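# Reseat two misplaced cartridges flat in the tray

## Task

In the partly filled tray, two cartridges are out of place: one is propped with an end resting on a pocket's edge, and the other lies on top of neighbouring cartridges. Get both lying flat inside pockets of that same tray with their labels facing up, then open the grippers so neither is held.

## Robot and tools

Robot: two arms, left_arm and right_arm, each with a parallel gripper and a fisheye wrist camera (cam_left_wrist, cam_right_wrist, each 616x616; approximate K and D values are given per camera). Shared scene frame: origin on the table surface midway between the arms, +x out over the table, +z up, left_arm on the +y side. The arm names do not tell you which side of an image something is on. The fingers point along the gripper's +z axis and close along its y axis. The reported hand point sits between the pads, roughly 1 cm short of the fingertips.

The row. Every motion command uses a row of 14 numbers, each in [-1, 1], always covering both arms: left_arm's 6 joint values then its opening, then right_arm's 6 joint values then its opening. Joint order per arm: shoulder, elbow, wrist roll, wrist pitch, waist, wrist yaw. Joint values are scaled offsets, not poses: 1.0 equals 1.258 rad shoulder, 1.238 elbow, 2.022 wrist roll, 2.073 wrist pitch, 1.202 waist, 2.022 wrist yaw. Wrist pitch has its sign flipped relative to the URDF, in commands and readings alike; its URDF range -1.571 to 1.571 stays symmetric. URDF ranges (rad): shoulder 0.000 to 3.142, elbow 0.000 to 3.142, wrist roll -2.094 to 2.094, wrist pitch -1.571 to 1.571, waist -2.618 to 3.054, wrist yaw -1.571 to 1.571. Real ends can differ by up to 0.036 rad. The opening is absolute: +1 fully open, -1 closed. Optionally 12 further numbers from 0 to 1 may follow: stiffness multipliers for left_arm's 6 joints then right_arm's 6, in the joint order above; they persist until replaced.

execute_actions(actions): a list of up to 15 actions; each action is a list of up to 15 rows, one row per 1/30 s control step; a short action repeats its final row until 15 steps pass. In every row the joint values are offsets from the angles held when that action began (for the first action, the last reported angles), not from the previous row. An action that would push a joint more than 0.036 rad beyond its range is rejected for both arms; a malformed action, or a first action failing that check, rejects the entire call. An empty list just returns the current state and images.

move(target, speed, blocking): target is one row; its offsets count from the Joint positions in the latest result showing them. Joints follow synchronized paths, so the hand curves; duration is 0.5 to 10 s. speed (0.01 to 2 rad/s, default 0.5) caps the joint with the longest travel. Moves do not avoid obstacles or the other arm, and faster contact means harder impact; aiming far beyond a contact pushes harder. With blocking=false you get a result after 0.5 s; then use wait or stop before sending any other motion. The result adds a move: line with the ending (done, off_target, moving, held, fault), limits=held or limits=none, and each arm's joint farthest from its target.

wait(seconds): 0 to 10 s, arms hold their last command; returns early when a running move ends. stop(): brakes a running move (needs room). zoom_image(camera, region): region [x0, y0, x1, y1] in pixels of that camera's latest image, at most 504x504. finished_scene(scene): pass the current scene number once the goal is met and stable; irreversible.

Results: a state line giving each gripper's position (m) and quaternion (wxyz) in the scene frame, less accurate at long reach; Joint positions and Joint velocities per arm in the joint order above (rad, rad/s) plus the pad gap (m; 0.094 fully open); grip_measured on the command scale; Joint targets (what joints are being driven toward now); step readings for action calls, with HELD marking held-back steps. Notes may say joint sent to its limit, joint command not followed (clearance check altered targets), FAULT, MOTOR HOT (from 75 C) or OVER-TEMPERATURE FAULT (arm halts at 90 C; at 100 C it goes limp and falls).

Motion limits: per control step each joint target can lead its measured angle by at most 0.202 waist, 0.258 shoulder, 0.238 elbow, 0.573 wrist pitch, 0.522 wrist yaw and roll (rad), and targets are scaled back if they would put the hand over 70 mm from its measured spot, so big offsets take several actions; finish leftovers with a new command. Arms may sag under zero offsets: to hold still, command the offset back to the wanted angles, then zeros, adding more if a joint still lags.

Gripping: to hold a cartridge command about 0.03 below its grip_measured (less for a lighter hold). Readings may be off by about 1 mm per gripper. Pads press roughly 50 to 62 N at most; thin parts get less.

Avoid: arm-to-arm contact or pressing, pushing objects off the table, dropping or slamming parts, hard pushes, and long loaded holds that heat motors. Brief outside tugs on held parts or nudges to loose ones can happen. Prefer smooth, economical motion and open both grippers at the end.

Each tool is called after "Request:" as name(argument=value, ...) on one line, values as JSON.

## Session

Request:
execute_actions(actions=[])

Scene clock: 0.00 s.
left_arm: end_effector_position=(+0.2738, -0.0218, +0.2752) grip_measured=+1.000 end_effector_quat_wxyz=(+0.137, -0.051, +0.764, -0.628) | right_arm: end_effector_position=(+0.3684, -0.4450, +0.3845) grip_measured=+1.000 end_effector_quat_wxyz=(+0.605, +0.334, +0.722, +0.029)
Joint names: [shoulder, elbow, wrist roll, wrist pitch, waist, wrist yaw]
Joint positions: left_arm=[ 1.437  0.956 -1.326 -0.282 -0.906  0.503  0.094] | right_arm=[ 1.342  1.404  0.503  0.333 -0.514  0.075  0.094]
Joint velocities: left_arm=[ 0.007  0.007 -0.051  0.022  0.007  0.051  0.   ] | right_arm=[ 0.002  0.002 -0.051  0.051  0.002  0.007  0.   ]
Motor temperatures (°C, as the motors report them): left_arm=[24 24 23 25 24 26] | right_arm=[26 25 26 26 23 23]
Joint targets: left_arm=[1.424 0.970 -1.319 -0.292 -0.906 0.503] | right_arm=[1.330 1.418 0.497 0.322 -0.514 0.077]
Joint stiffness scale: left_arm=[1. 1. 1. 1. 1. 1.] | right_arm=[1. 1. 1. 1. 1. 1.]

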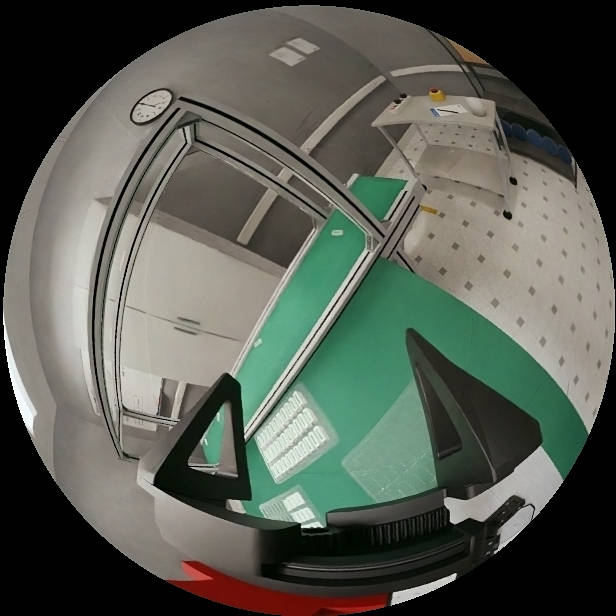

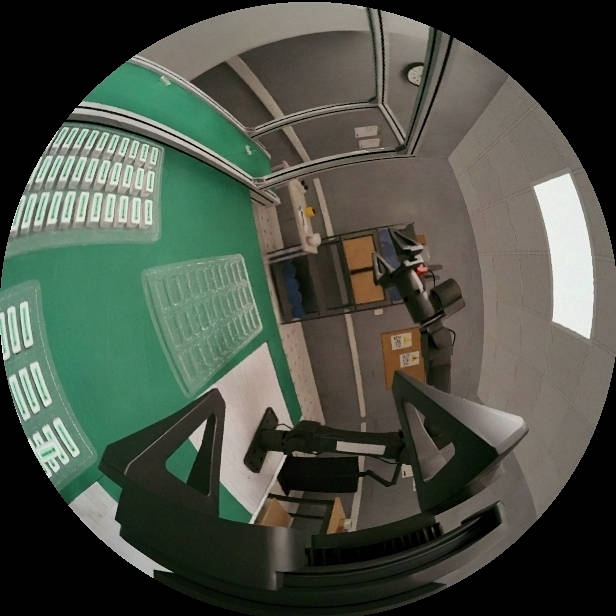

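Request:
move(target=[0,0,0.656,0,0.9,-0.243,1, 0.2,-0.084,-0.25,0.452,0.26,-0.037,1], speed=1)

Scene clock: 24.27 s.
left_arm: end_effector_position=(+0.4644, +0.4955, +0.2708) grip_measured=+1.000 end_effector_quat_wxyz=(+0.627, -0.114, +0.765, +0.086) | right_arm: end_effector_position=(+0.2349, -0.3009, +0.1228) grip_measured=+1.000 end_effector_quat_wxyz=(+0.011, +0.005, +1.000, -0.002)
Joint names: [shoulder, elbow, wrist roll, wrist pitch, waist, wrist yaw]
Joint positions: left_arm=[ 1.437  0.956 -0.008 -0.282  0.178  0.019  0.094] | right_arm=[ 1.588  1.302  0.006  1.263 -0.21   0.004  0.094]
Joint velocities: left_arm=[-0.027 -0.022 -0.022 -0.051  0.012  0.007  0.   ] | right_arm=[ 0.012  0.002 -0.022 -0.022 -0.007  0.037  0.   ]
Motor temperatures (°C, as the motors report them): left_arm=[26 26 23 30 24 26] | right_arm=[27 27 26 31 23 23]
Joint targets: left_arm=[1.437 0.956 0.000 -0.282 0.176 0.012] | right_arm=[1.593 1.300 -0.003 1.271 -0.201 -0.000]
Joint stiffness scale: left_arm=[1. 1. 1. 1. 1. 1.] | right_arm=[1. 1. 1. 1. 1. 1.]
move: done; limits=none; left_arm: farthest joint: the wrist roll, 0.008 radians from its target (1.326 radians at the start); right_arm: farthest joint: the waist, 0.008 radians from its target (0.312 radians at the start)

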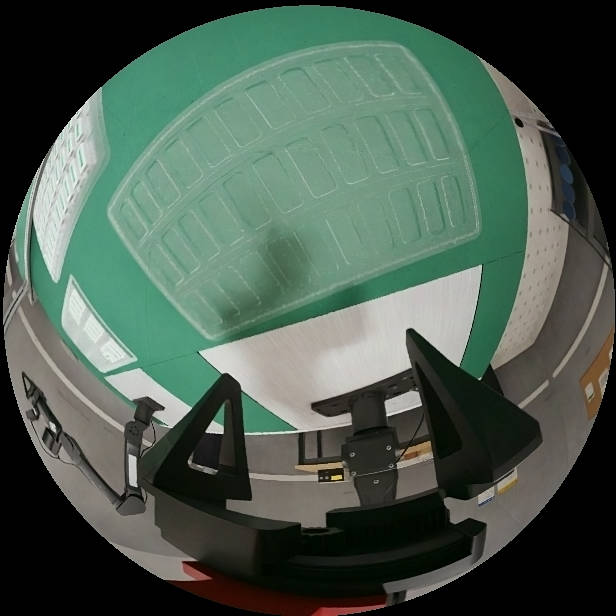

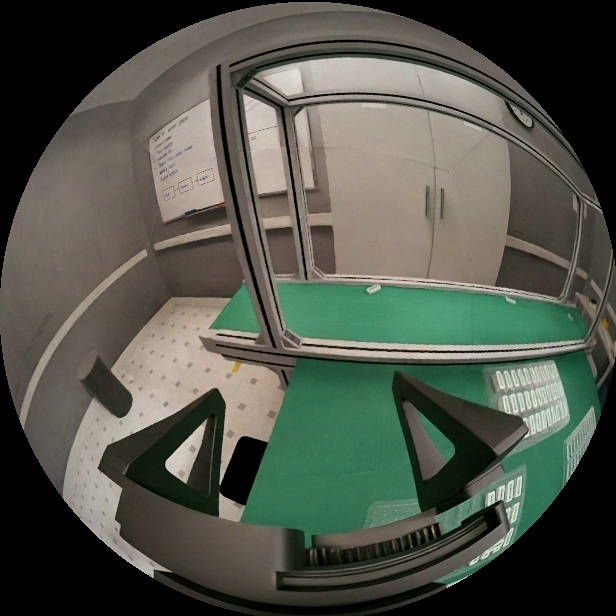

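Request:
move(target=[0,0,0,0,0,0,1, 0.415,0.54,0,0.08,0.707,0,1], speed=1)

Scene clock: 54.50 s.
left_arm: end_effector_position=(+0.4644, +0.4956, +0.2708) grip_measured=+1.000 end_effector_quat_wxyz=(+0.627, -0.114, +0.765, +0.087) | right_arm: end_effector_position=(+0.2161, +0.0047, +0.1140) grip_measured=+1.000 end_effector_quat_wxyz=(-0.010, -0.412, +0.911, -0.003)
Joint names: [shoulder, elbow, wrist roll, wrist pitch, waist, wrist yaw]
Joint positions: left_arm=[ 1.437  0.956 -0.007 -0.282  0.178  0.018  0.094] | right_arm=[ 2.112  1.942  0.005  1.42   0.649 -0.003  0.094]
Joint velocities: left_arm=[ 0.002 -0.002  0.066  0.037  0.007 -0.007  0.   ] | right_arm=[-0.002  0.012  0.007 -0.037  0.007 -0.066  0.   ]
Motor temperatures (°C, as the motors report them): left_arm=[26 26 23 32 24 26] | right_arm=[27 27 26 28 23 23]
Joint targets: left_arm=[1.437 0.956 -0.008 -0.282 0.178 0.018] | right_arm=[2.110 1.971 0.006 1.429 0.640 0.004]
Joint stiffness scale: left_arm=[1. 1. 1. 1. 1. 1.] | right_arm=[1. 1. 1. 1. 1. 1.]
move: off_target (right_arm); limits=none; left_arm: farthest joint: the wrist yaw, 0.001 radians from its target (0.001 radians at the start); right_arm: farthest joint: the elbow, 0.029 radians from its target (0.668 radians at the start)

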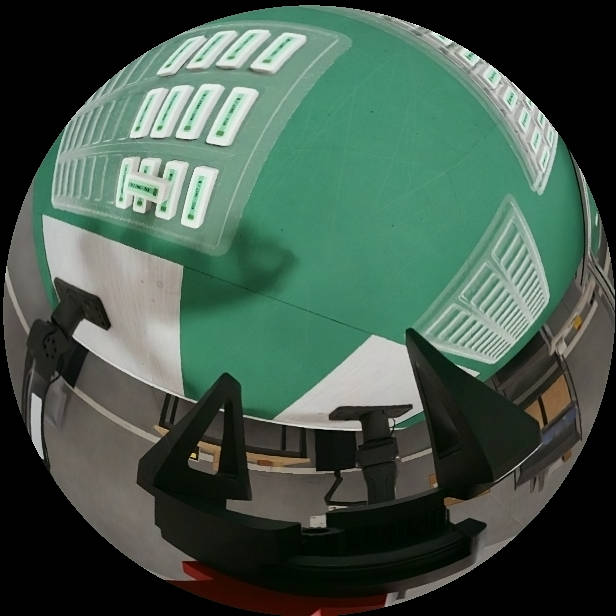

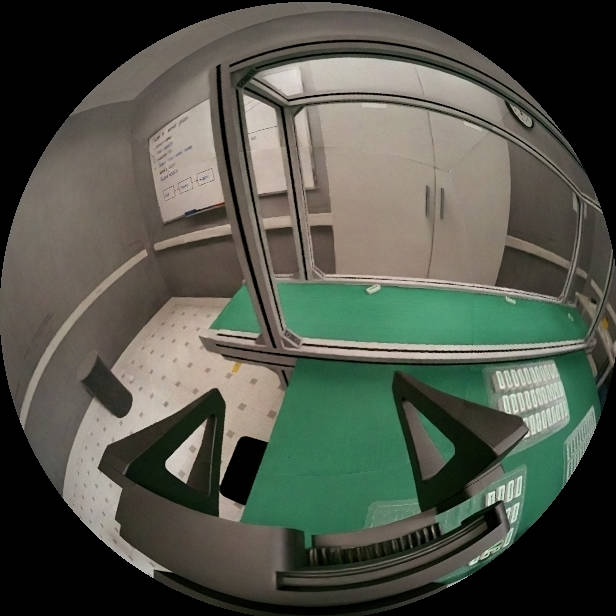

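Request:
move(target=[-0.061,0.132,0,0.778,-0.83,0,1, -0.415,-0.52,0,-0.07,-0.707,0,1], speed=1)

Scene clock: 83.03 s.
left_arm: end_effector_position=(+0.1734, +0.2206, +0.1154) grip_measured=+1.000 end_effector_quat_wxyz=(-0.026, +0.333, +0.942, -0.000) | right_arm: end_effector_position=(+0.2286, -0.2950, +0.1145) grip_measured=+1.000 end_effector_quat_wxyz=(-0.018, -0.003, +1.000, +0.003)
Joint names: [shoulder, elbow, wrist roll, wrist pitch, waist, wrist yaw]
Joint positions: left_arm=[ 1.385  1.087 -0.007  1.322 -0.814  0.018  0.094] | right_arm=[ 1.622  1.305  0.005  1.29  -0.195 -0.006  0.094]
Joint velocities: left_arm=[ 0.012  0.002 -0.022 -0.037 -0.007 -0.037  0.   ] | right_arm=[-0.007  0.007 -0.022  0.022  0.002  0.007  0.   ]
Motor temperatures (°C, as the motors report them): left_arm=[26 26 23 33 24 26] | right_arm=[30 28 26 28 23 23]
Joint targets: left_arm=[1.360 1.119 -0.007 1.331 -0.820 0.018] | right_arm=[1.590 1.298 0.005 1.275 -0.201 -0.003]
Joint stiffness scale: left_arm=[1. 1. 1. 1. 1. 1.] | right_arm=[1. 1. 1. 1. 1. 1.]
move: off_target (left_arm, right_arm); limits=none; left_arm: farthest joint: the elbow, 0.033 radians from its target (0.164 radians at the start); right_arm: farthest joint: the shoulder, 0.032 radians from its target (0.522 radians at the start)

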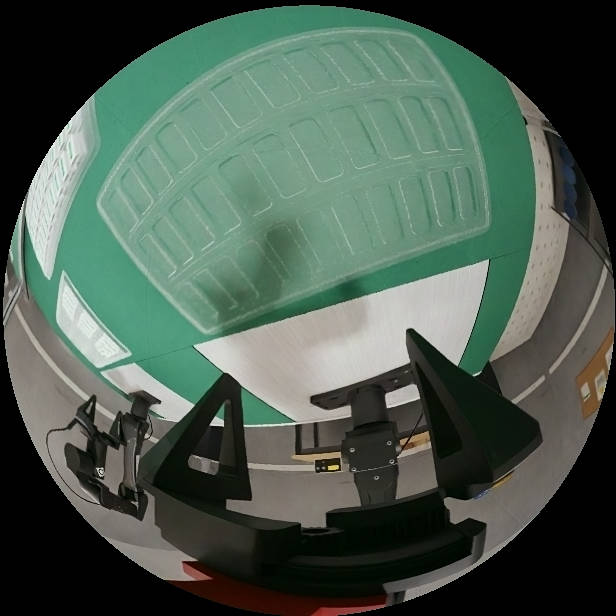

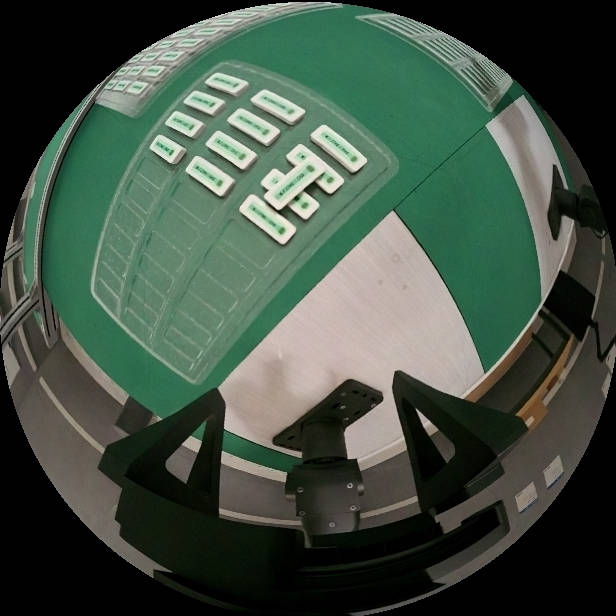

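Request:
zoom_image(camera="cam_left_wrist", region=[130,60,410,340])

Request:
zoom_image(camera="cam_right_wrist", region=[130,60,410,340])

Region (130, 60, 410, 340) of cam_left_wrist's 616x616 image, scaled by 1.800, with more detail than that image has.

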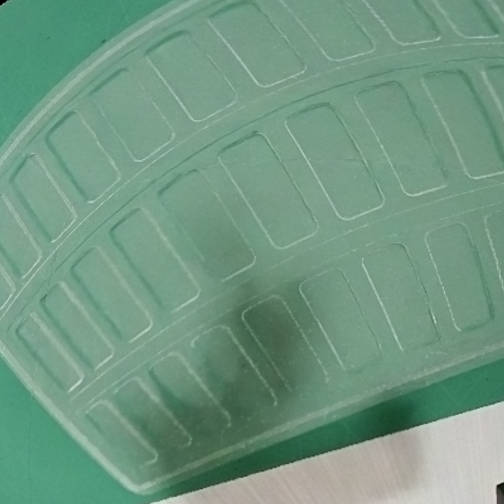

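Region (130, 60, 410, 340) of cam_right_wrist's 616x616 image, scaled by 1.800, with more detail than that image has.

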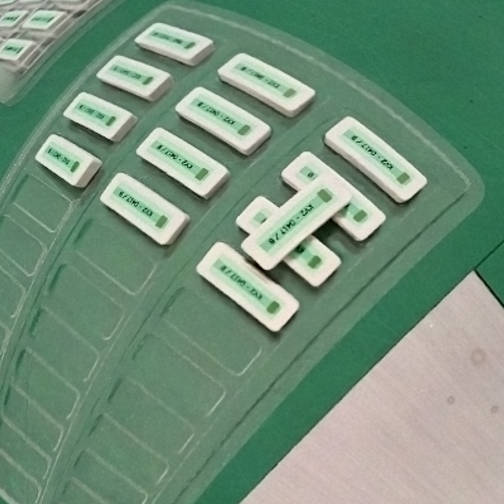

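Request:
move(target=[0.195,0.196,0.5,-0.045,0.026,0,1, 0,0,0,0,0,0,1], speed=1)

Scene clock: 123.30 s.
left_arm: end_effector_position=(+0.2362, +0.1777, +0.1110) grip_measured=+1.000 end_effector_quat_wxyz=(+0.002, +0.737, +0.675, -0.009) | right_arm: end_effector_position=(+0.2287, -0.2950, +0.1145) grip_measured=+1.000 end_effector_quat_wxyz=(-0.018, -0.003, +1.000, +0.003)
Joint names: [shoulder, elbow, wrist roll, wrist pitch, waist, wrist yaw]
Joint positions: left_arm=[ 1.628  1.298  0.994  1.239 -0.791  0.018  0.094] | right_arm=[ 1.622  1.305  0.005  1.29  -0.195 -0.006  0.094]
Joint velocities: left_arm=[-0.002 -0.022  0.037 -0.051 -0.002  0.081  0.   ] | right_arm=[-0.002 -0.017 -0.066 -0.037 -0.017 -0.051  0.   ]
Motor temperatures (°C, as the motors report them): left_arm=[26 27 23 29 24 26] | right_arm=[30 28 26 27 23 23]
Joint targets: left_arm=[1.630 1.329 1.004 1.228 -0.783 0.018] | right_arm=[1.622 1.305 0.005 1.290 -0.195 -0.006]
Joint stiffness scale: left_arm=[1. 1. 1. 1. 1. 1.] | right_arm=[1. 1. 1. 1. 1. 1.]
move: off_target (left_arm); limits=none; left_arm: farthest joint: the elbow, 0.032 radians from its target (0.243 radians at the start); right_arm: farthest joint: the waist, 0.000 radians from its target (0.000 radians at the start)

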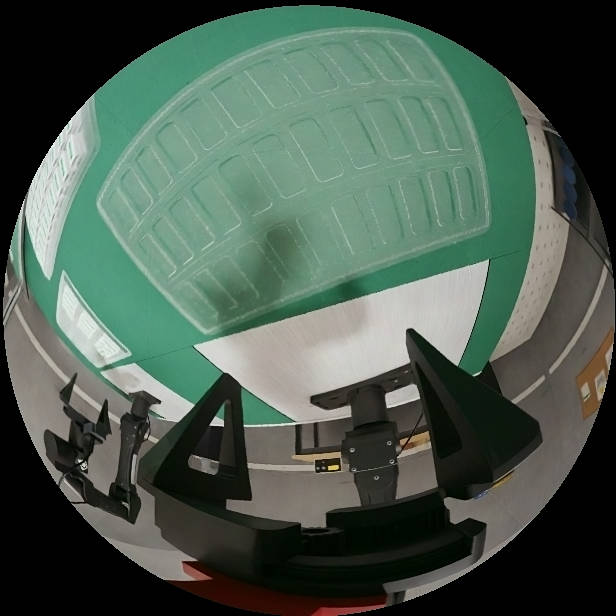

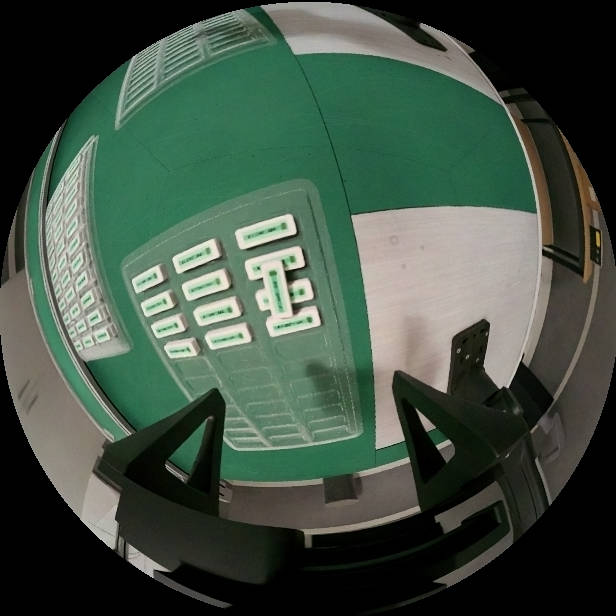

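Request:
zoom_image(camera="cam_right_wrist", region=[110,190,350,430])

Region (110, 190, 350, 430) of cam_right_wrist's 616x616 image, scaled by 2.100, with more detail than that image has.

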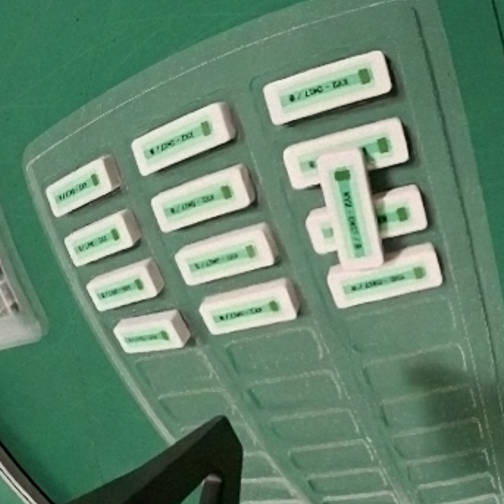

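Request:
move(target=[0,0.025,-1,0,0.025,0,1, 0,0,0,0,0,0,1], speed=2)

Request:
move(target=[0.043,-0.048,-0.52,-0.069,0,0,1, 0,0,0,0,0,0,1], speed=1.5)

Scene clock: 151.57 s.
left_arm: end_effector_position=(+0.2401, +0.1827, +0.1110) grip_measured=+1.000 end_effector_quat_wxyz=(-0.006, -0.187, +0.982, -0.006) | right_arm: end_effector_position=(+0.2287, -0.2950, +0.1145) grip_measured=+1.000 end_effector_quat_wxyz=(-0.018, -0.003, +1.000, +0.003)
Joint names: [shoulder, elbow, wrist roll, wrist pitch, waist, wrist yaw]
Joint positions: left_arm=[ 1.628  1.298 -1.018  1.239 -0.769  0.018  0.094] | right_arm=[ 1.622  1.305  0.005  1.29  -0.195 -0.006  0.094]
Joint velocities: left_arm=[ 0.002 -0.002  0.037  0.037  0.012 -0.037  0.   ] | right_arm=[-0.002  0.002 -0.007  0.081 -0.002 -0.037  0.   ]
Motor temperatures (°C, as the motors report them): left_arm=[27 27 23 28 24 26] | right_arm=[29 28 26 27 23 23]
Joint targets: left_arm=[1.628 1.329 -1.028 1.239 -0.761 0.018] | right_arm=[1.622 1.305 0.005 1.290 -0.195 -0.006]
Joint stiffness scale: left_arm=[1. 1. 1. 1. 1. 1.] | right_arm=[1. 1. 1. 1. 1. 1.]
move: off_target (left_arm); limits=none; left_arm: farthest joint: the elbow, 0.031 radians from its target (0.031 radians at the start); right_arm: farthest joint: the waist, 0.000 radians from its target (0.000 radians at the start)

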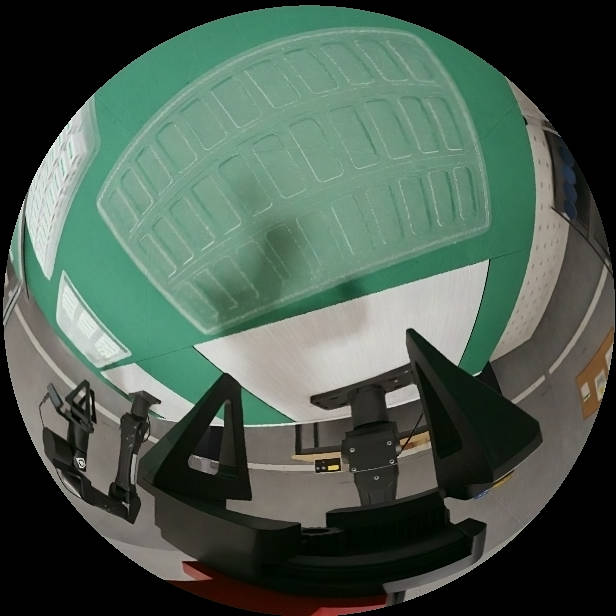

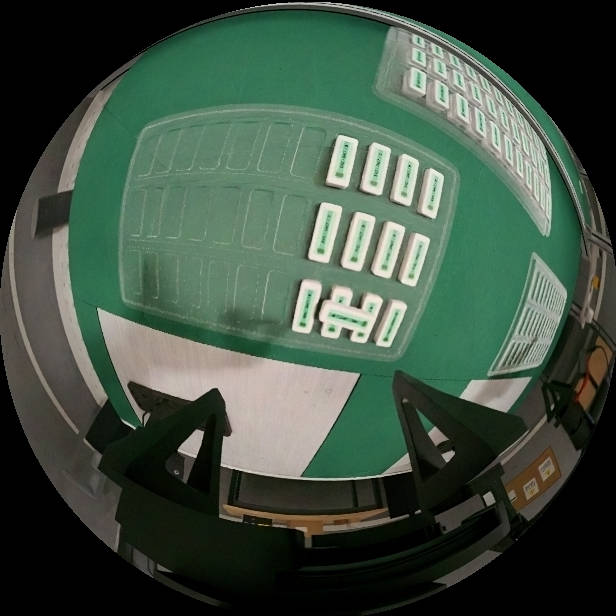

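Scene clock: 153.33 s.
left_arm: end_effector_position=(+0.2551, +0.1715, +0.0848) grip_measured=+1.000 end_effector_quat_wxyz=(-0.005, -0.651, +0.759, -0.020) | right_arm: end_effector_position=(+0.2287, -0.2950, +0.1145) grip_measured=+1.000 end_effector_quat_wxyz=(-0.018, -0.003, +1.000, +0.003)
Joint names: [shoulder, elbow, wrist roll, wrist pitch, waist, wrist yaw]
Joint positions: left_arm=[ 1.679  1.248 -2.061  1.102 -0.769  0.018  0.094] | right_arm=[ 1.622  1.305  0.005  1.29  -0.195 -0.006  0.094]
Joint velocities: left_arm=[ 0.002  0.002 -0.022 -0.007 -0.007  0.022  0.   ] | right_arm=[ 0.007 -0.007 -0.007  0.066  0.007 -0.037  0.   ]
Motor temperatures (°C, as the motors report them): left_arm=[27 27 23 28 24 26] | right_arm=[29 28 26 27 23 23]
Joint targets: left_arm=[1.682 1.238 -2.070 1.096 -0.769 0.018] | right_arm=[1.622 1.305 0.005 1.290 -0.195 -0.006]
Joint stiffness scale: left_arm=[1. 1. 1. 1. 1. 1.] | right_arm=[1. 1. 1. 1. 1. 1.]
move: done; limits=none; left_arm: farthest joint: the elbow, 0.009 radians from its target (0.059 radians at the start); right_arm: farthest joint: the waist, 0.000 radians from its target (0.000 radians at the start)

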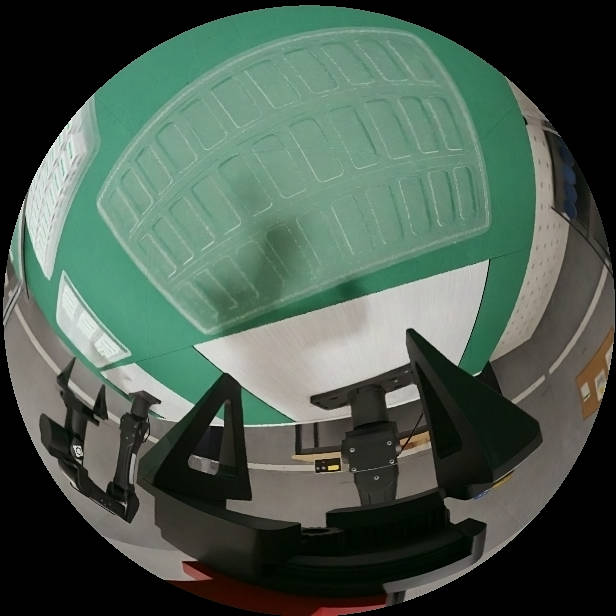

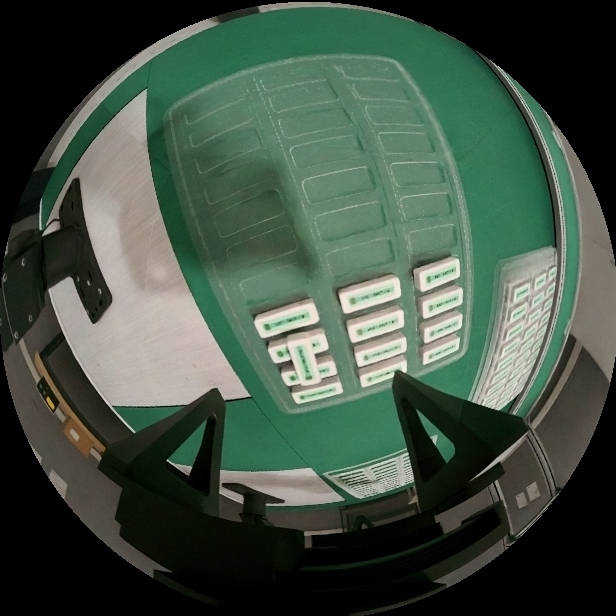

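Request:
move(target=[0.04,-0.063,0,-0.057,-0.046,0,0.1, 0,0,0,0,0,0,1])

Scene clock: 167.77 s.
left_arm: end_effector_position=(+0.2475, +0.1578, +0.0521) grip_measured=+0.103 end_effector_quat_wxyz=(-0.007, -0.632, +0.775, -0.013) | right_arm: end_effector_position=(+0.2287, -0.2950, +0.1145) grip_measured=+1.000 end_effector_quat_wxyz=(-0.018, -0.003, +1.000, +0.003)
Joint names: [shoulder, elbow, wrist roll, wrist pitch, waist, wrist yaw]
Joint positions: left_arm=[ 1.733  1.175 -2.061  0.991 -0.818  0.019  0.052] | right_arm=[ 1.622  1.305  0.005  1.29  -0.195 -0.006  0.094]
Joint velocities: left_arm=[-0.022  0.007  0.022  0.007 -0.017  0.022  0.001] | right_arm=[-0.007 -0.002  0.051  0.051 -0.002 -0.037  0.   ]
Motor temperatures (°C, as the motors report them): left_arm=[27 27 23 28 24 26] | right_arm=[29 28 26 27 23 23]
Joint targets: left_arm=[1.729 1.170 -2.060 0.984 -0.824 0.018] | right_arm=[1.622 1.305 0.005 1.290 -0.195 -0.006]
Joint stiffness scale: left_arm=[1. 1. 1. 1. 1. 1.] | right_arm=[1. 1. 1. 1. 1. 1.]
move: done; limits=none; left_arm: farthest joint: the wrist pitch, 0.007 radians from its target (0.118 radians at the start); right_arm: farthest joint: the waist, 0.000 radians from its target (0.000 radians at the start)

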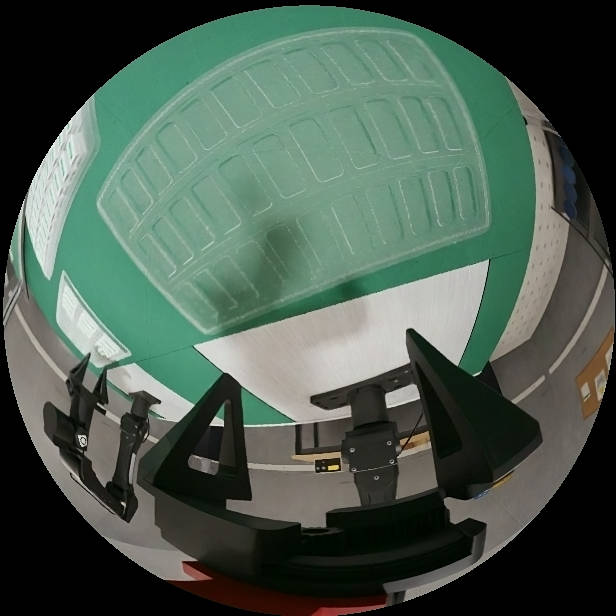

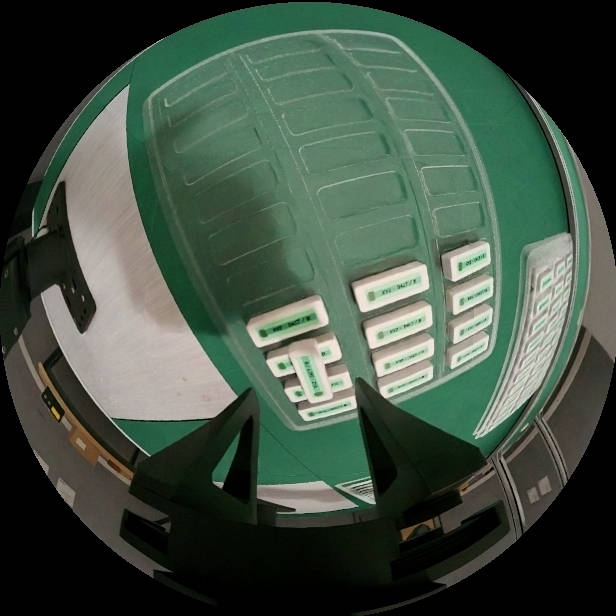

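Request:
move(target=[0.03,-0.022,0,-0.032,-0.008,0,0.1, 0,0,0,0,0,0,1], speed=0.2)

Scene clock: 175.57 s.
left_arm: end_effector_position=(+0.2519, +0.1542, +0.0370) grip_measured=+0.103 end_effector_quat_wxyz=(-0.007, -0.632, +0.775, -0.015) | right_arm: end_effector_position=(+0.2287, -0.2950, +0.1145) grip_measured=+1.000 end_effector_quat_wxyz=(-0.018, -0.003, +1.000, +0.003)
Joint names: [shoulder, elbow, wrist roll, wrist pitch, waist, wrist yaw]
Joint positions: left_arm=[ 1.77   1.156 -2.061  0.931 -0.818  0.019  0.052] | right_arm=[ 1.622  1.305  0.005  1.29  -0.195 -0.006  0.094]
Joint velocities: left_arm=[-0.012 -0.007 -0.007  0.081 -0.007 -0.037 -0.001] | right_arm=[-0.002 -0.027  0.007  0.022  0.002 -0.081  0.   ]
Motor temperatures (°C, as the motors report them): left_arm=[27 26 23 28 24 26] | right_arm=[29 28 26 27 23 23]
Joint targets: left_arm=[1.771 1.148 -2.061 0.924 -0.828 0.019] | right_arm=[1.622 1.305 0.005 1.290 -0.195 -0.006]
Joint stiffness scale: left_arm=[1. 1. 1. 1. 1. 1.] | right_arm=[1. 1. 1. 1. 1. 1.]
move: done; limits=none; left_arm: farthest joint: the waist, 0.009 radians from its target (0.009 radians at the start); right_arm: farthest joint: the waist, 0.000 radians from its target (0.000 radians at the start)

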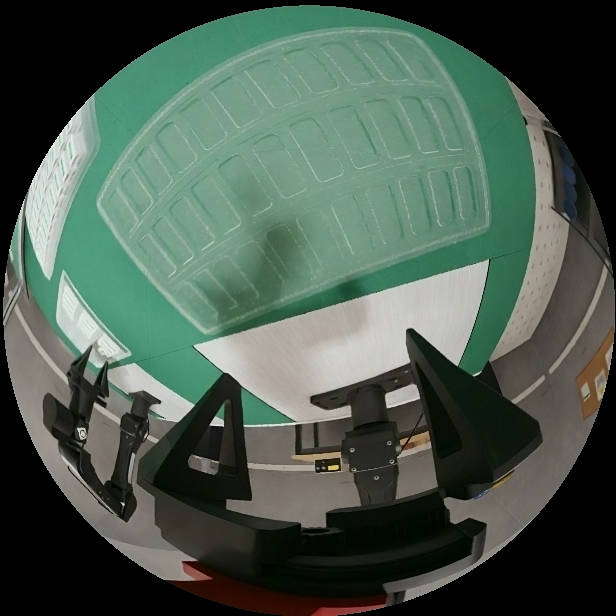

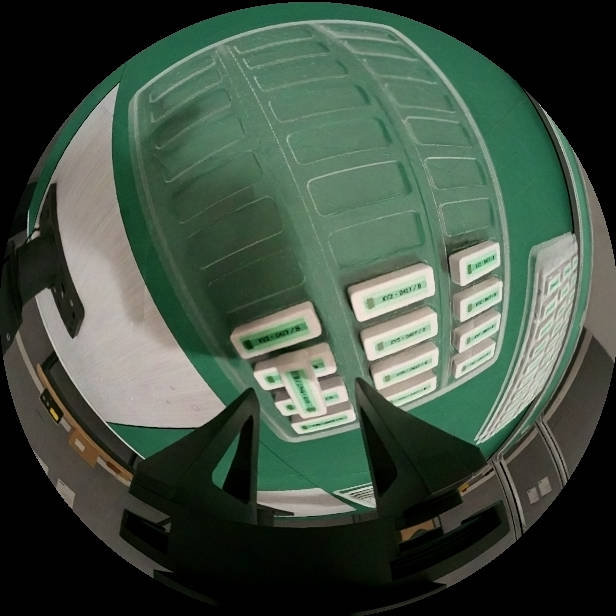

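Request:
move(target=[-0.01,-0.059,0,-0.026,-0.008,0,0.1, 0,0,0,0,0,0,1], speed=0.2)

Scene clock: 181.80 s.
left_arm: end_effector_position=(+0.2439, +0.1608, +0.0221) grip_measured=+0.103 end_effector_quat_wxyz=(-0.008, -0.632, +0.775, -0.007) | right_arm: end_effector_position=(+0.2287, -0.2950, +0.1145) grip_measured=+1.000 end_effector_quat_wxyz=(-0.018, -0.003, +1.000, +0.003)
Joint names: [shoulder, elbow, wrist roll, wrist pitch, waist, wrist yaw]
Joint positions: left_arm=[ 1.77   1.093 -2.061  0.883 -0.818  0.019  0.052] | right_arm=[ 1.622  1.305  0.005  1.29  -0.195 -0.006  0.094]
Joint velocities: left_arm=[ 0.007  0.017  0.007  0.081 -0.007 -0.007  0.   ] | right_arm=[-0.007  0.002  0.022 -0.007  0.002 -0.007  0.   ]
Motor temperatures (°C, as the motors report them): left_arm=[27 26 23 28 24 26] | right_arm=[29 28 26 27 23 23]
Joint targets: left_arm=[1.758 1.084 -2.061 0.877 -0.828 0.019] | right_arm=[1.622 1.305 0.005 1.290 -0.195 -0.006]
Joint stiffness scale: left_arm=[1. 1. 1. 1. 1. 1.] | right_arm=[1. 1. 1. 1. 1. 1.]
move: done; limits=none; left_arm: farthest joint: the shoulder, 0.013 radians from its target (0.013 radians at the start); right_arm: farthest joint: the waist, 0.000 radians from its target (0.000 radians at the start)

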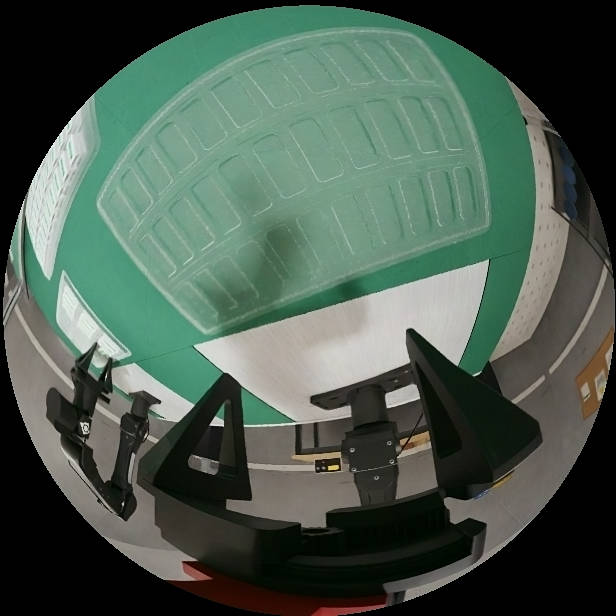

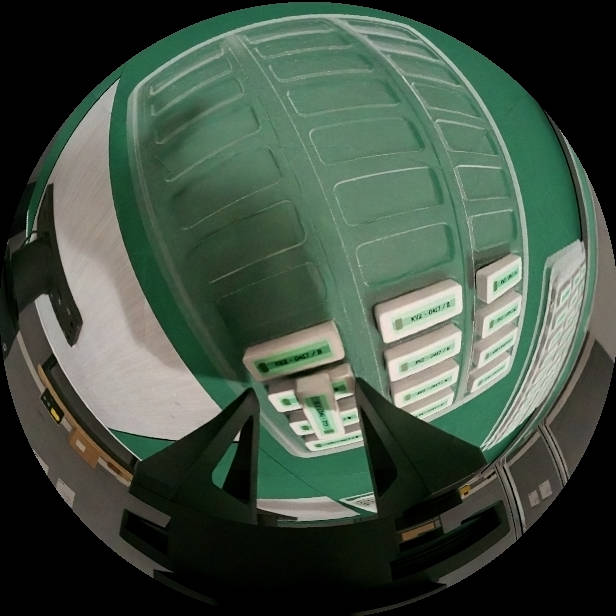

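Request:
move(target=[0.026,0.022,0,0.002,-0.027,0,0.1, 0,0,0,0,0,0,1], speed=0.15)

Scene clock: 190.07 s.
left_arm: end_effector_position=(+0.2405, +0.1554, +0.0161) grip_measured=+0.103 end_effector_quat_wxyz=(-0.007, -0.623, +0.782, +0.002) | right_arm: end_effector_position=(+0.2287, -0.2950, +0.1145) grip_measured=+1.000 end_effector_quat_wxyz=(-0.018, -0.003, +1.000, +0.003)
Joint names: [shoulder, elbow, wrist roll, wrist pitch, waist, wrist yaw]
Joint positions: left_arm=[ 1.798  1.101 -2.061  0.88  -0.842  0.014  0.052] | right_arm=[ 1.622  1.305  0.005  1.29  -0.195 -0.006  0.094]
Joint velocities: left_arm=[-0.007 -0.007 -0.022 -0.022 -0.007 -0.037  0.   ] | right_arm=[ 0.017 -0.027 -0.037  0.051  0.007  0.007  0.   ]
Motor temperatures (°C, as the motors report them): left_arm=[27 26 23 28 24 26] | right_arm=[29 28 26 27 23 23]
Joint targets: left_arm=[1.803 1.120 -2.061 0.887 -0.850 0.019] | right_arm=[1.622 1.305 0.005 1.290 -0.195 -0.006]
Joint stiffness scale: left_arm=[1. 1. 1. 1. 1. 1.] | right_arm=[1. 1. 1. 1. 1. 1.]
move: done; limits=none; left_arm: farthest joint: the elbow, 0.019 radians from its target (0.028 radians at the start); right_arm: farthest joint: the waist, 0.000 radians from its target (0.000 radians at the start)

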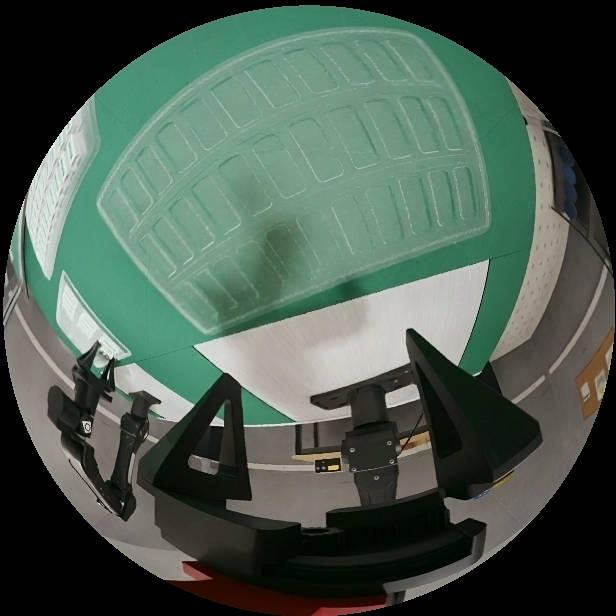

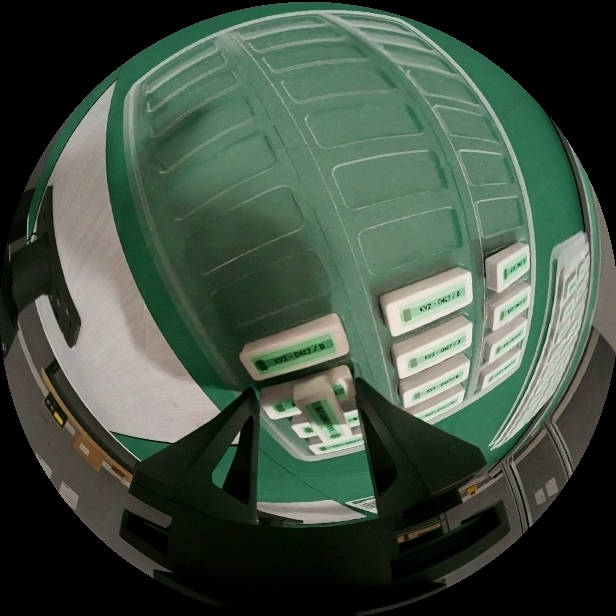

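Request:
move(target=[0.018,0.064,0,0.012,-0.01,0,0.1, 0,0,0,0,0,0,1], speed=0.15)

Scene clock: 197.77 s.
left_arm: end_effector_position=(+0.2493, +0.1455, +0.0222) grip_measured=+0.103 end_effector_quat_wxyz=(-0.006, -0.621, +0.784, -0.008) | right_arm: end_effector_position=(+0.2287, -0.2950, +0.1145) grip_measured=+1.000 end_effector_quat_wxyz=(-0.018, -0.003, +1.000, +0.003)
Joint names: [shoulder, elbow, wrist roll, wrist pitch, waist, wrist yaw]
Joint positions: left_arm=[ 1.816  1.15  -2.061  0.891 -0.847  0.014  0.052] | right_arm=[ 1.622  1.305  0.005  1.29  -0.195 -0.006  0.094]
Joint velocities: left_arm=[ 0.032 -0.007  0.022 -0.037 -0.022 -0.007  0.002] | right_arm=[ 0.007 -0.002 -0.037 -0.066 -0.007 -0.007  0.   ]
Motor temperatures (°C, as the motors report them): left_arm=[27 26 23 28 24 26] | right_arm=[29 28 26 27 23 23]
Joint targets: left_arm=[1.821 1.180 -2.061 0.905 -0.855 0.014] | right_arm=[1.622 1.305 0.005 1.290 -0.195 -0.006]
Joint stiffness scale: left_arm=[1. 1. 1. 1. 1. 1.] | right_arm=[1. 1. 1. 1. 1. 1.]
move: off_target (left_arm); limits=none; left_arm: farthest joint: the elbow, 0.030 radians from its target (0.079 radians at the start); right_arm: farthest joint: the waist, 0.000 radians from its target (0.000 radians at the start)

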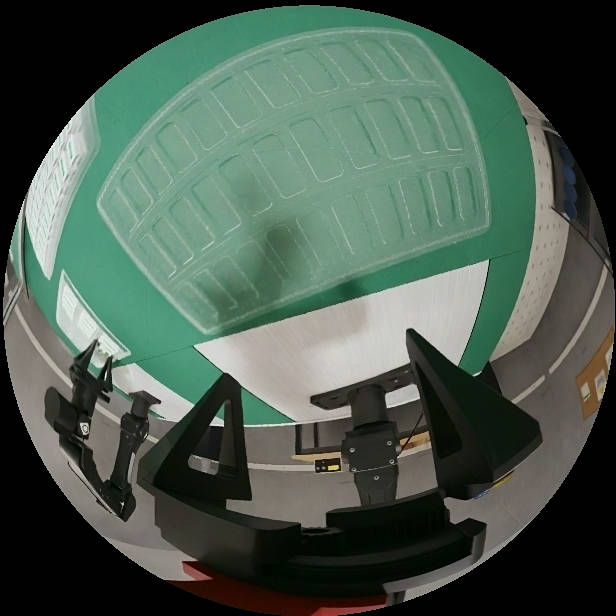

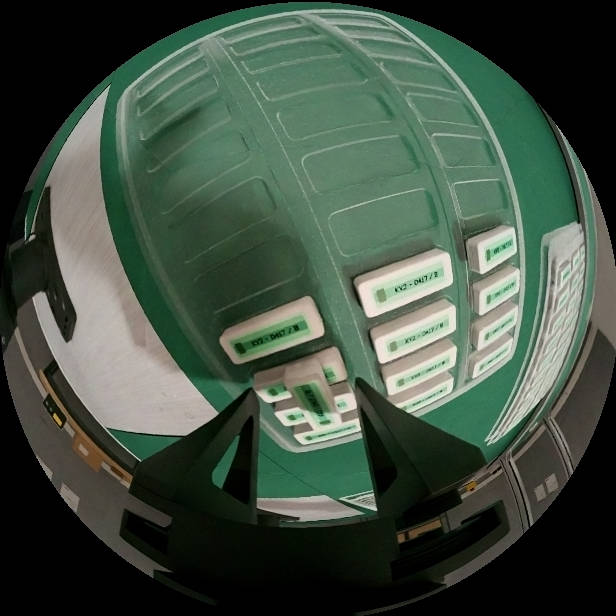

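Request:
move(target=[0,0.016,0,0,0,0,-0.75, 0,0,0,0,0,0,1])

Scene clock: 200.90 s.
left_arm: end_effector_position=(+0.2483, +0.1453, +0.0222) grip_measured=-0.695 end_effector_quat_wxyz=(-0.008, -0.621, +0.784, -0.007) | right_arm: end_effector_position=(+0.2287, -0.2950, +0.1145) grip_measured=+1.000 end_effector_quat_wxyz=(-0.018, -0.003, +1.000, +0.003)
Joint names: [shoulder, elbow, wrist roll, wrist pitch, waist, wrist yaw]
Joint positions: left_arm=[ 1.816  1.15  -2.061  0.893 -0.847  0.019  0.014] | right_arm=[ 1.622  1.305  0.005  1.29  -0.195 -0.006  0.094]
Joint velocities: left_arm=[-0.007 -0.017 -0.022 -0.022 -0.002 -0.022 -0.001] | right_arm=[ 0.027 -0.012  0.037 -0.037  0.002 -0.051  0.   ]
Motor temperatures (°C, as the motors report them): left_arm=[27 27 23 28 24 26] | right_arm=[29 28 26 27 23 23]
Joint targets: left_arm=[1.816 1.170 -2.061 0.891 -0.847 0.015] | right_arm=[1.622 1.305 0.005 1.290 -0.195 -0.006]
Joint stiffness scale: left_arm=[1. 1. 1. 1. 1. 1.] | right_arm=[1. 1. 1. 1. 1. 1.]
move: done; limits=none; left_arm: farthest joint: the elbow, 0.019 radians from its target (0.019 radians at the start); right_arm: farthest joint: the waist, 0.000 radians from its target (0.000 radians at the start)

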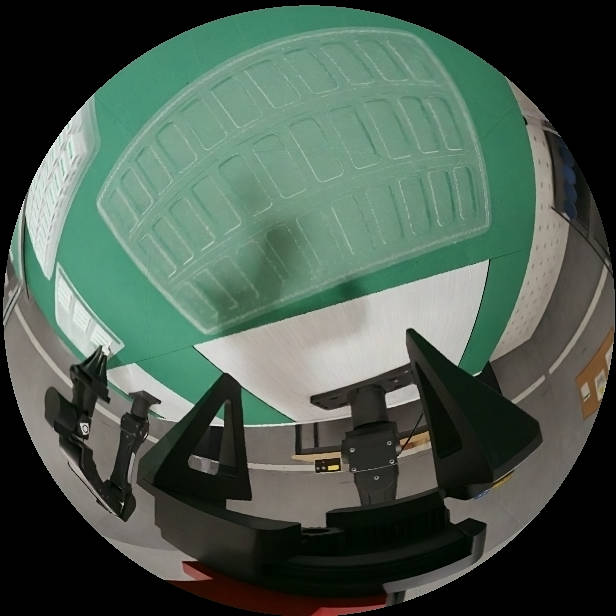

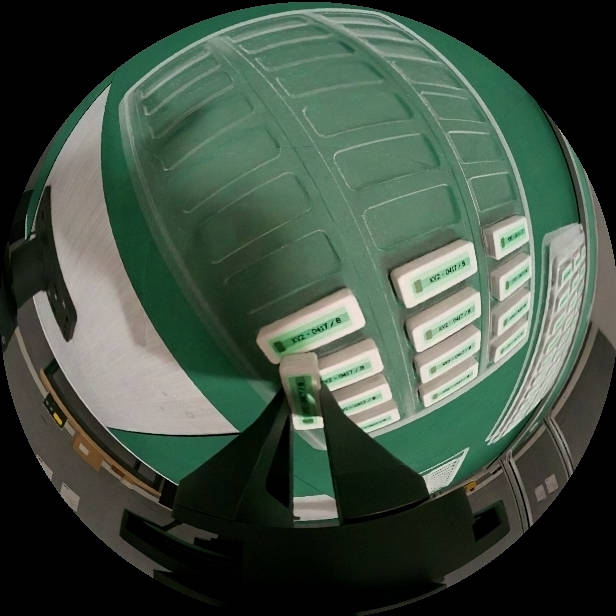

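Request:
move(target=[-0.03,0.14,0,0.095,0,0,-0.75, 0,0,0,0,0,0,1], speed=0.4)

Request:
move(target=[-0.143,-0.135,0.762,-0.012,0.2,0,-0.75, 0,0,0,0,0,0,1], speed=1)

Scene clock: 218.83 s.
left_arm: end_effector_position=(+0.2526, +0.1415, +0.0614) grip_measured=-0.695 end_effector_quat_wxyz=(-0.010, -0.621, +0.784, +0.001) | right_arm: end_effector_position=(+0.2287, -0.2950, +0.1145) grip_measured=+1.000 end_effector_quat_wxyz=(-0.018, -0.003, +1.000, +0.003)
Joint names: [shoulder, elbow, wrist roll, wrist pitch, waist, wrist yaw]
Joint positions: left_arm=[ 1.801  1.297 -2.061  1.072 -0.847  0.019  0.014] | right_arm=[ 1.622  1.305  0.005  1.29  -0.195 -0.006  0.094]
Joint velocities: left_arm=[-0.012  0.007 -0.051 -0.022 -0.002 -0.022  0.001] | right_arm=[ 0.012  0.022 -0.022  0.022  0.017  0.022  0.   ]
Motor temperatures (°C, as the motors report them): left_arm=[28 27 23 27 24 26] | right_arm=[29 28 26 27 23 23]
Joint targets: left_arm=[1.778 1.323 -2.061 1.090 -0.847 0.019] | right_arm=[1.622 1.305 0.005 1.290 -0.195 -0.006]
Joint stiffness scale: left_arm=[1. 1. 1. 1. 1. 1.] | right_arm=[1. 1. 1. 1. 1. 1.]
move: off_target (left_arm); limits=none; left_arm: farthest joint: the elbow, 0.027 radians from its target (0.173 radians at the start); right_arm: farthest joint: the waist, 0.000 radians from its target (0.000 radians at the start)

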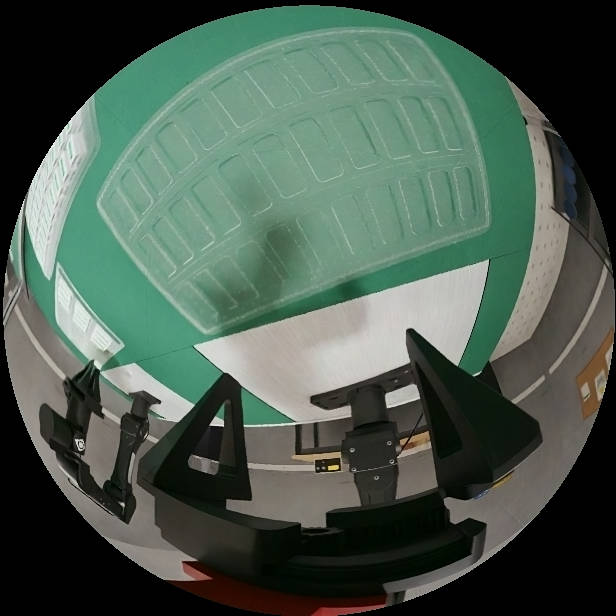

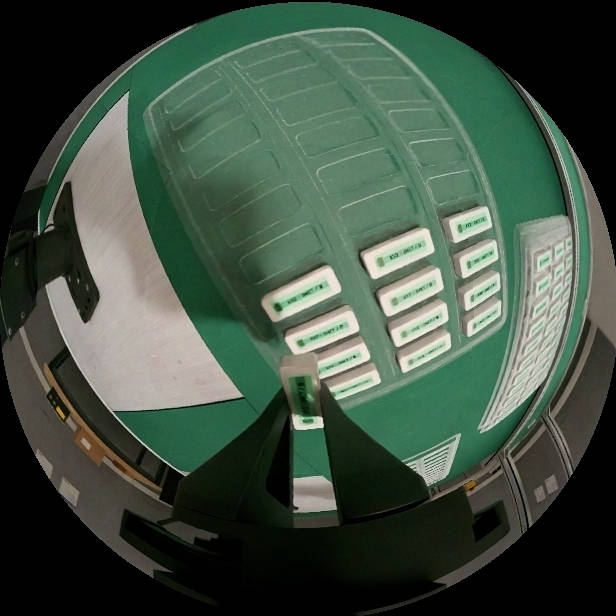

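Scene clock: 221.33 s.
left_arm: end_effector_position=(+0.2612, +0.2211, +0.0660) grip_measured=-0.695 end_effector_quat_wxyz=(-0.005, -0.021, +1.000, -0.009) | right_arm: end_effector_position=(+0.2287, -0.2950, +0.1145) grip_measured=+1.000 end_effector_quat_wxyz=(-0.018, -0.003, +1.000, +0.003)
Joint names: [shoulder, elbow, wrist roll, wrist pitch, waist, wrist yaw]
Joint positions: left_arm=[ 1.649  1.139 -0.53   1.061 -0.613  0.02   0.014] | right_arm=[ 1.622  1.305  0.005  1.29  -0.195 -0.006  0.094]
Joint velocities: left_arm=[ 0.017 -0.002  0.037  0.022  0.002  0.051  0.001] | right_arm=[-0.007 -0.002 -0.007  0.066  0.007 -0.022  0.   ]
Motor temperatures (°C, as the motors report them): left_arm=[28 27 23 27 24 26] | right_arm=[29 28 26 27 23 23]
Joint targets: left_arm=[1.621 1.130 -0.520 1.047 -0.607 0.019] | right_arm=[1.622 1.305 0.005 1.290 -0.195 -0.006]
Joint stiffness scale: left_arm=[1. 1. 1. 1. 1. 1.] | right_arm=[1. 1. 1. 1. 1. 1.]
move: off_target (left_arm); limits=none; left_arm: farthest joint: the shoulder, 0.028 radians from its target (0.180 radians at the start); right_arm: farthest joint: the waist, 0.000 radians from its target (0.000 radians at the start)

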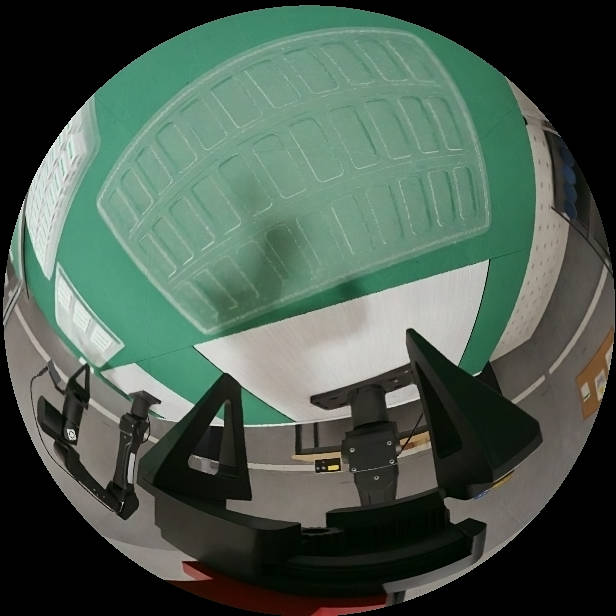

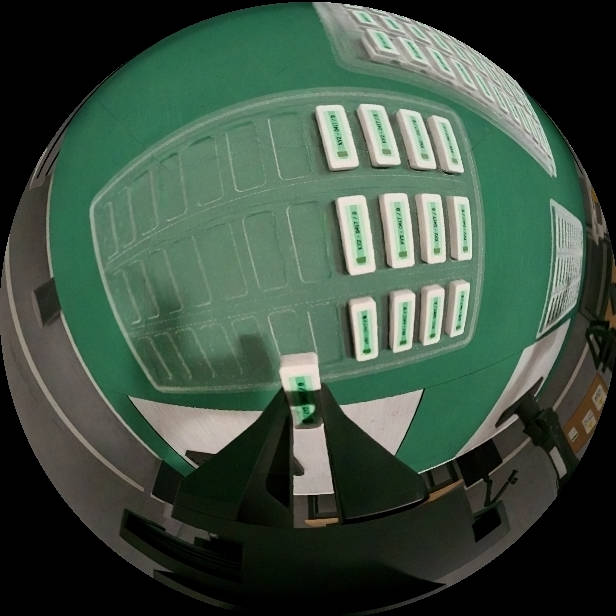

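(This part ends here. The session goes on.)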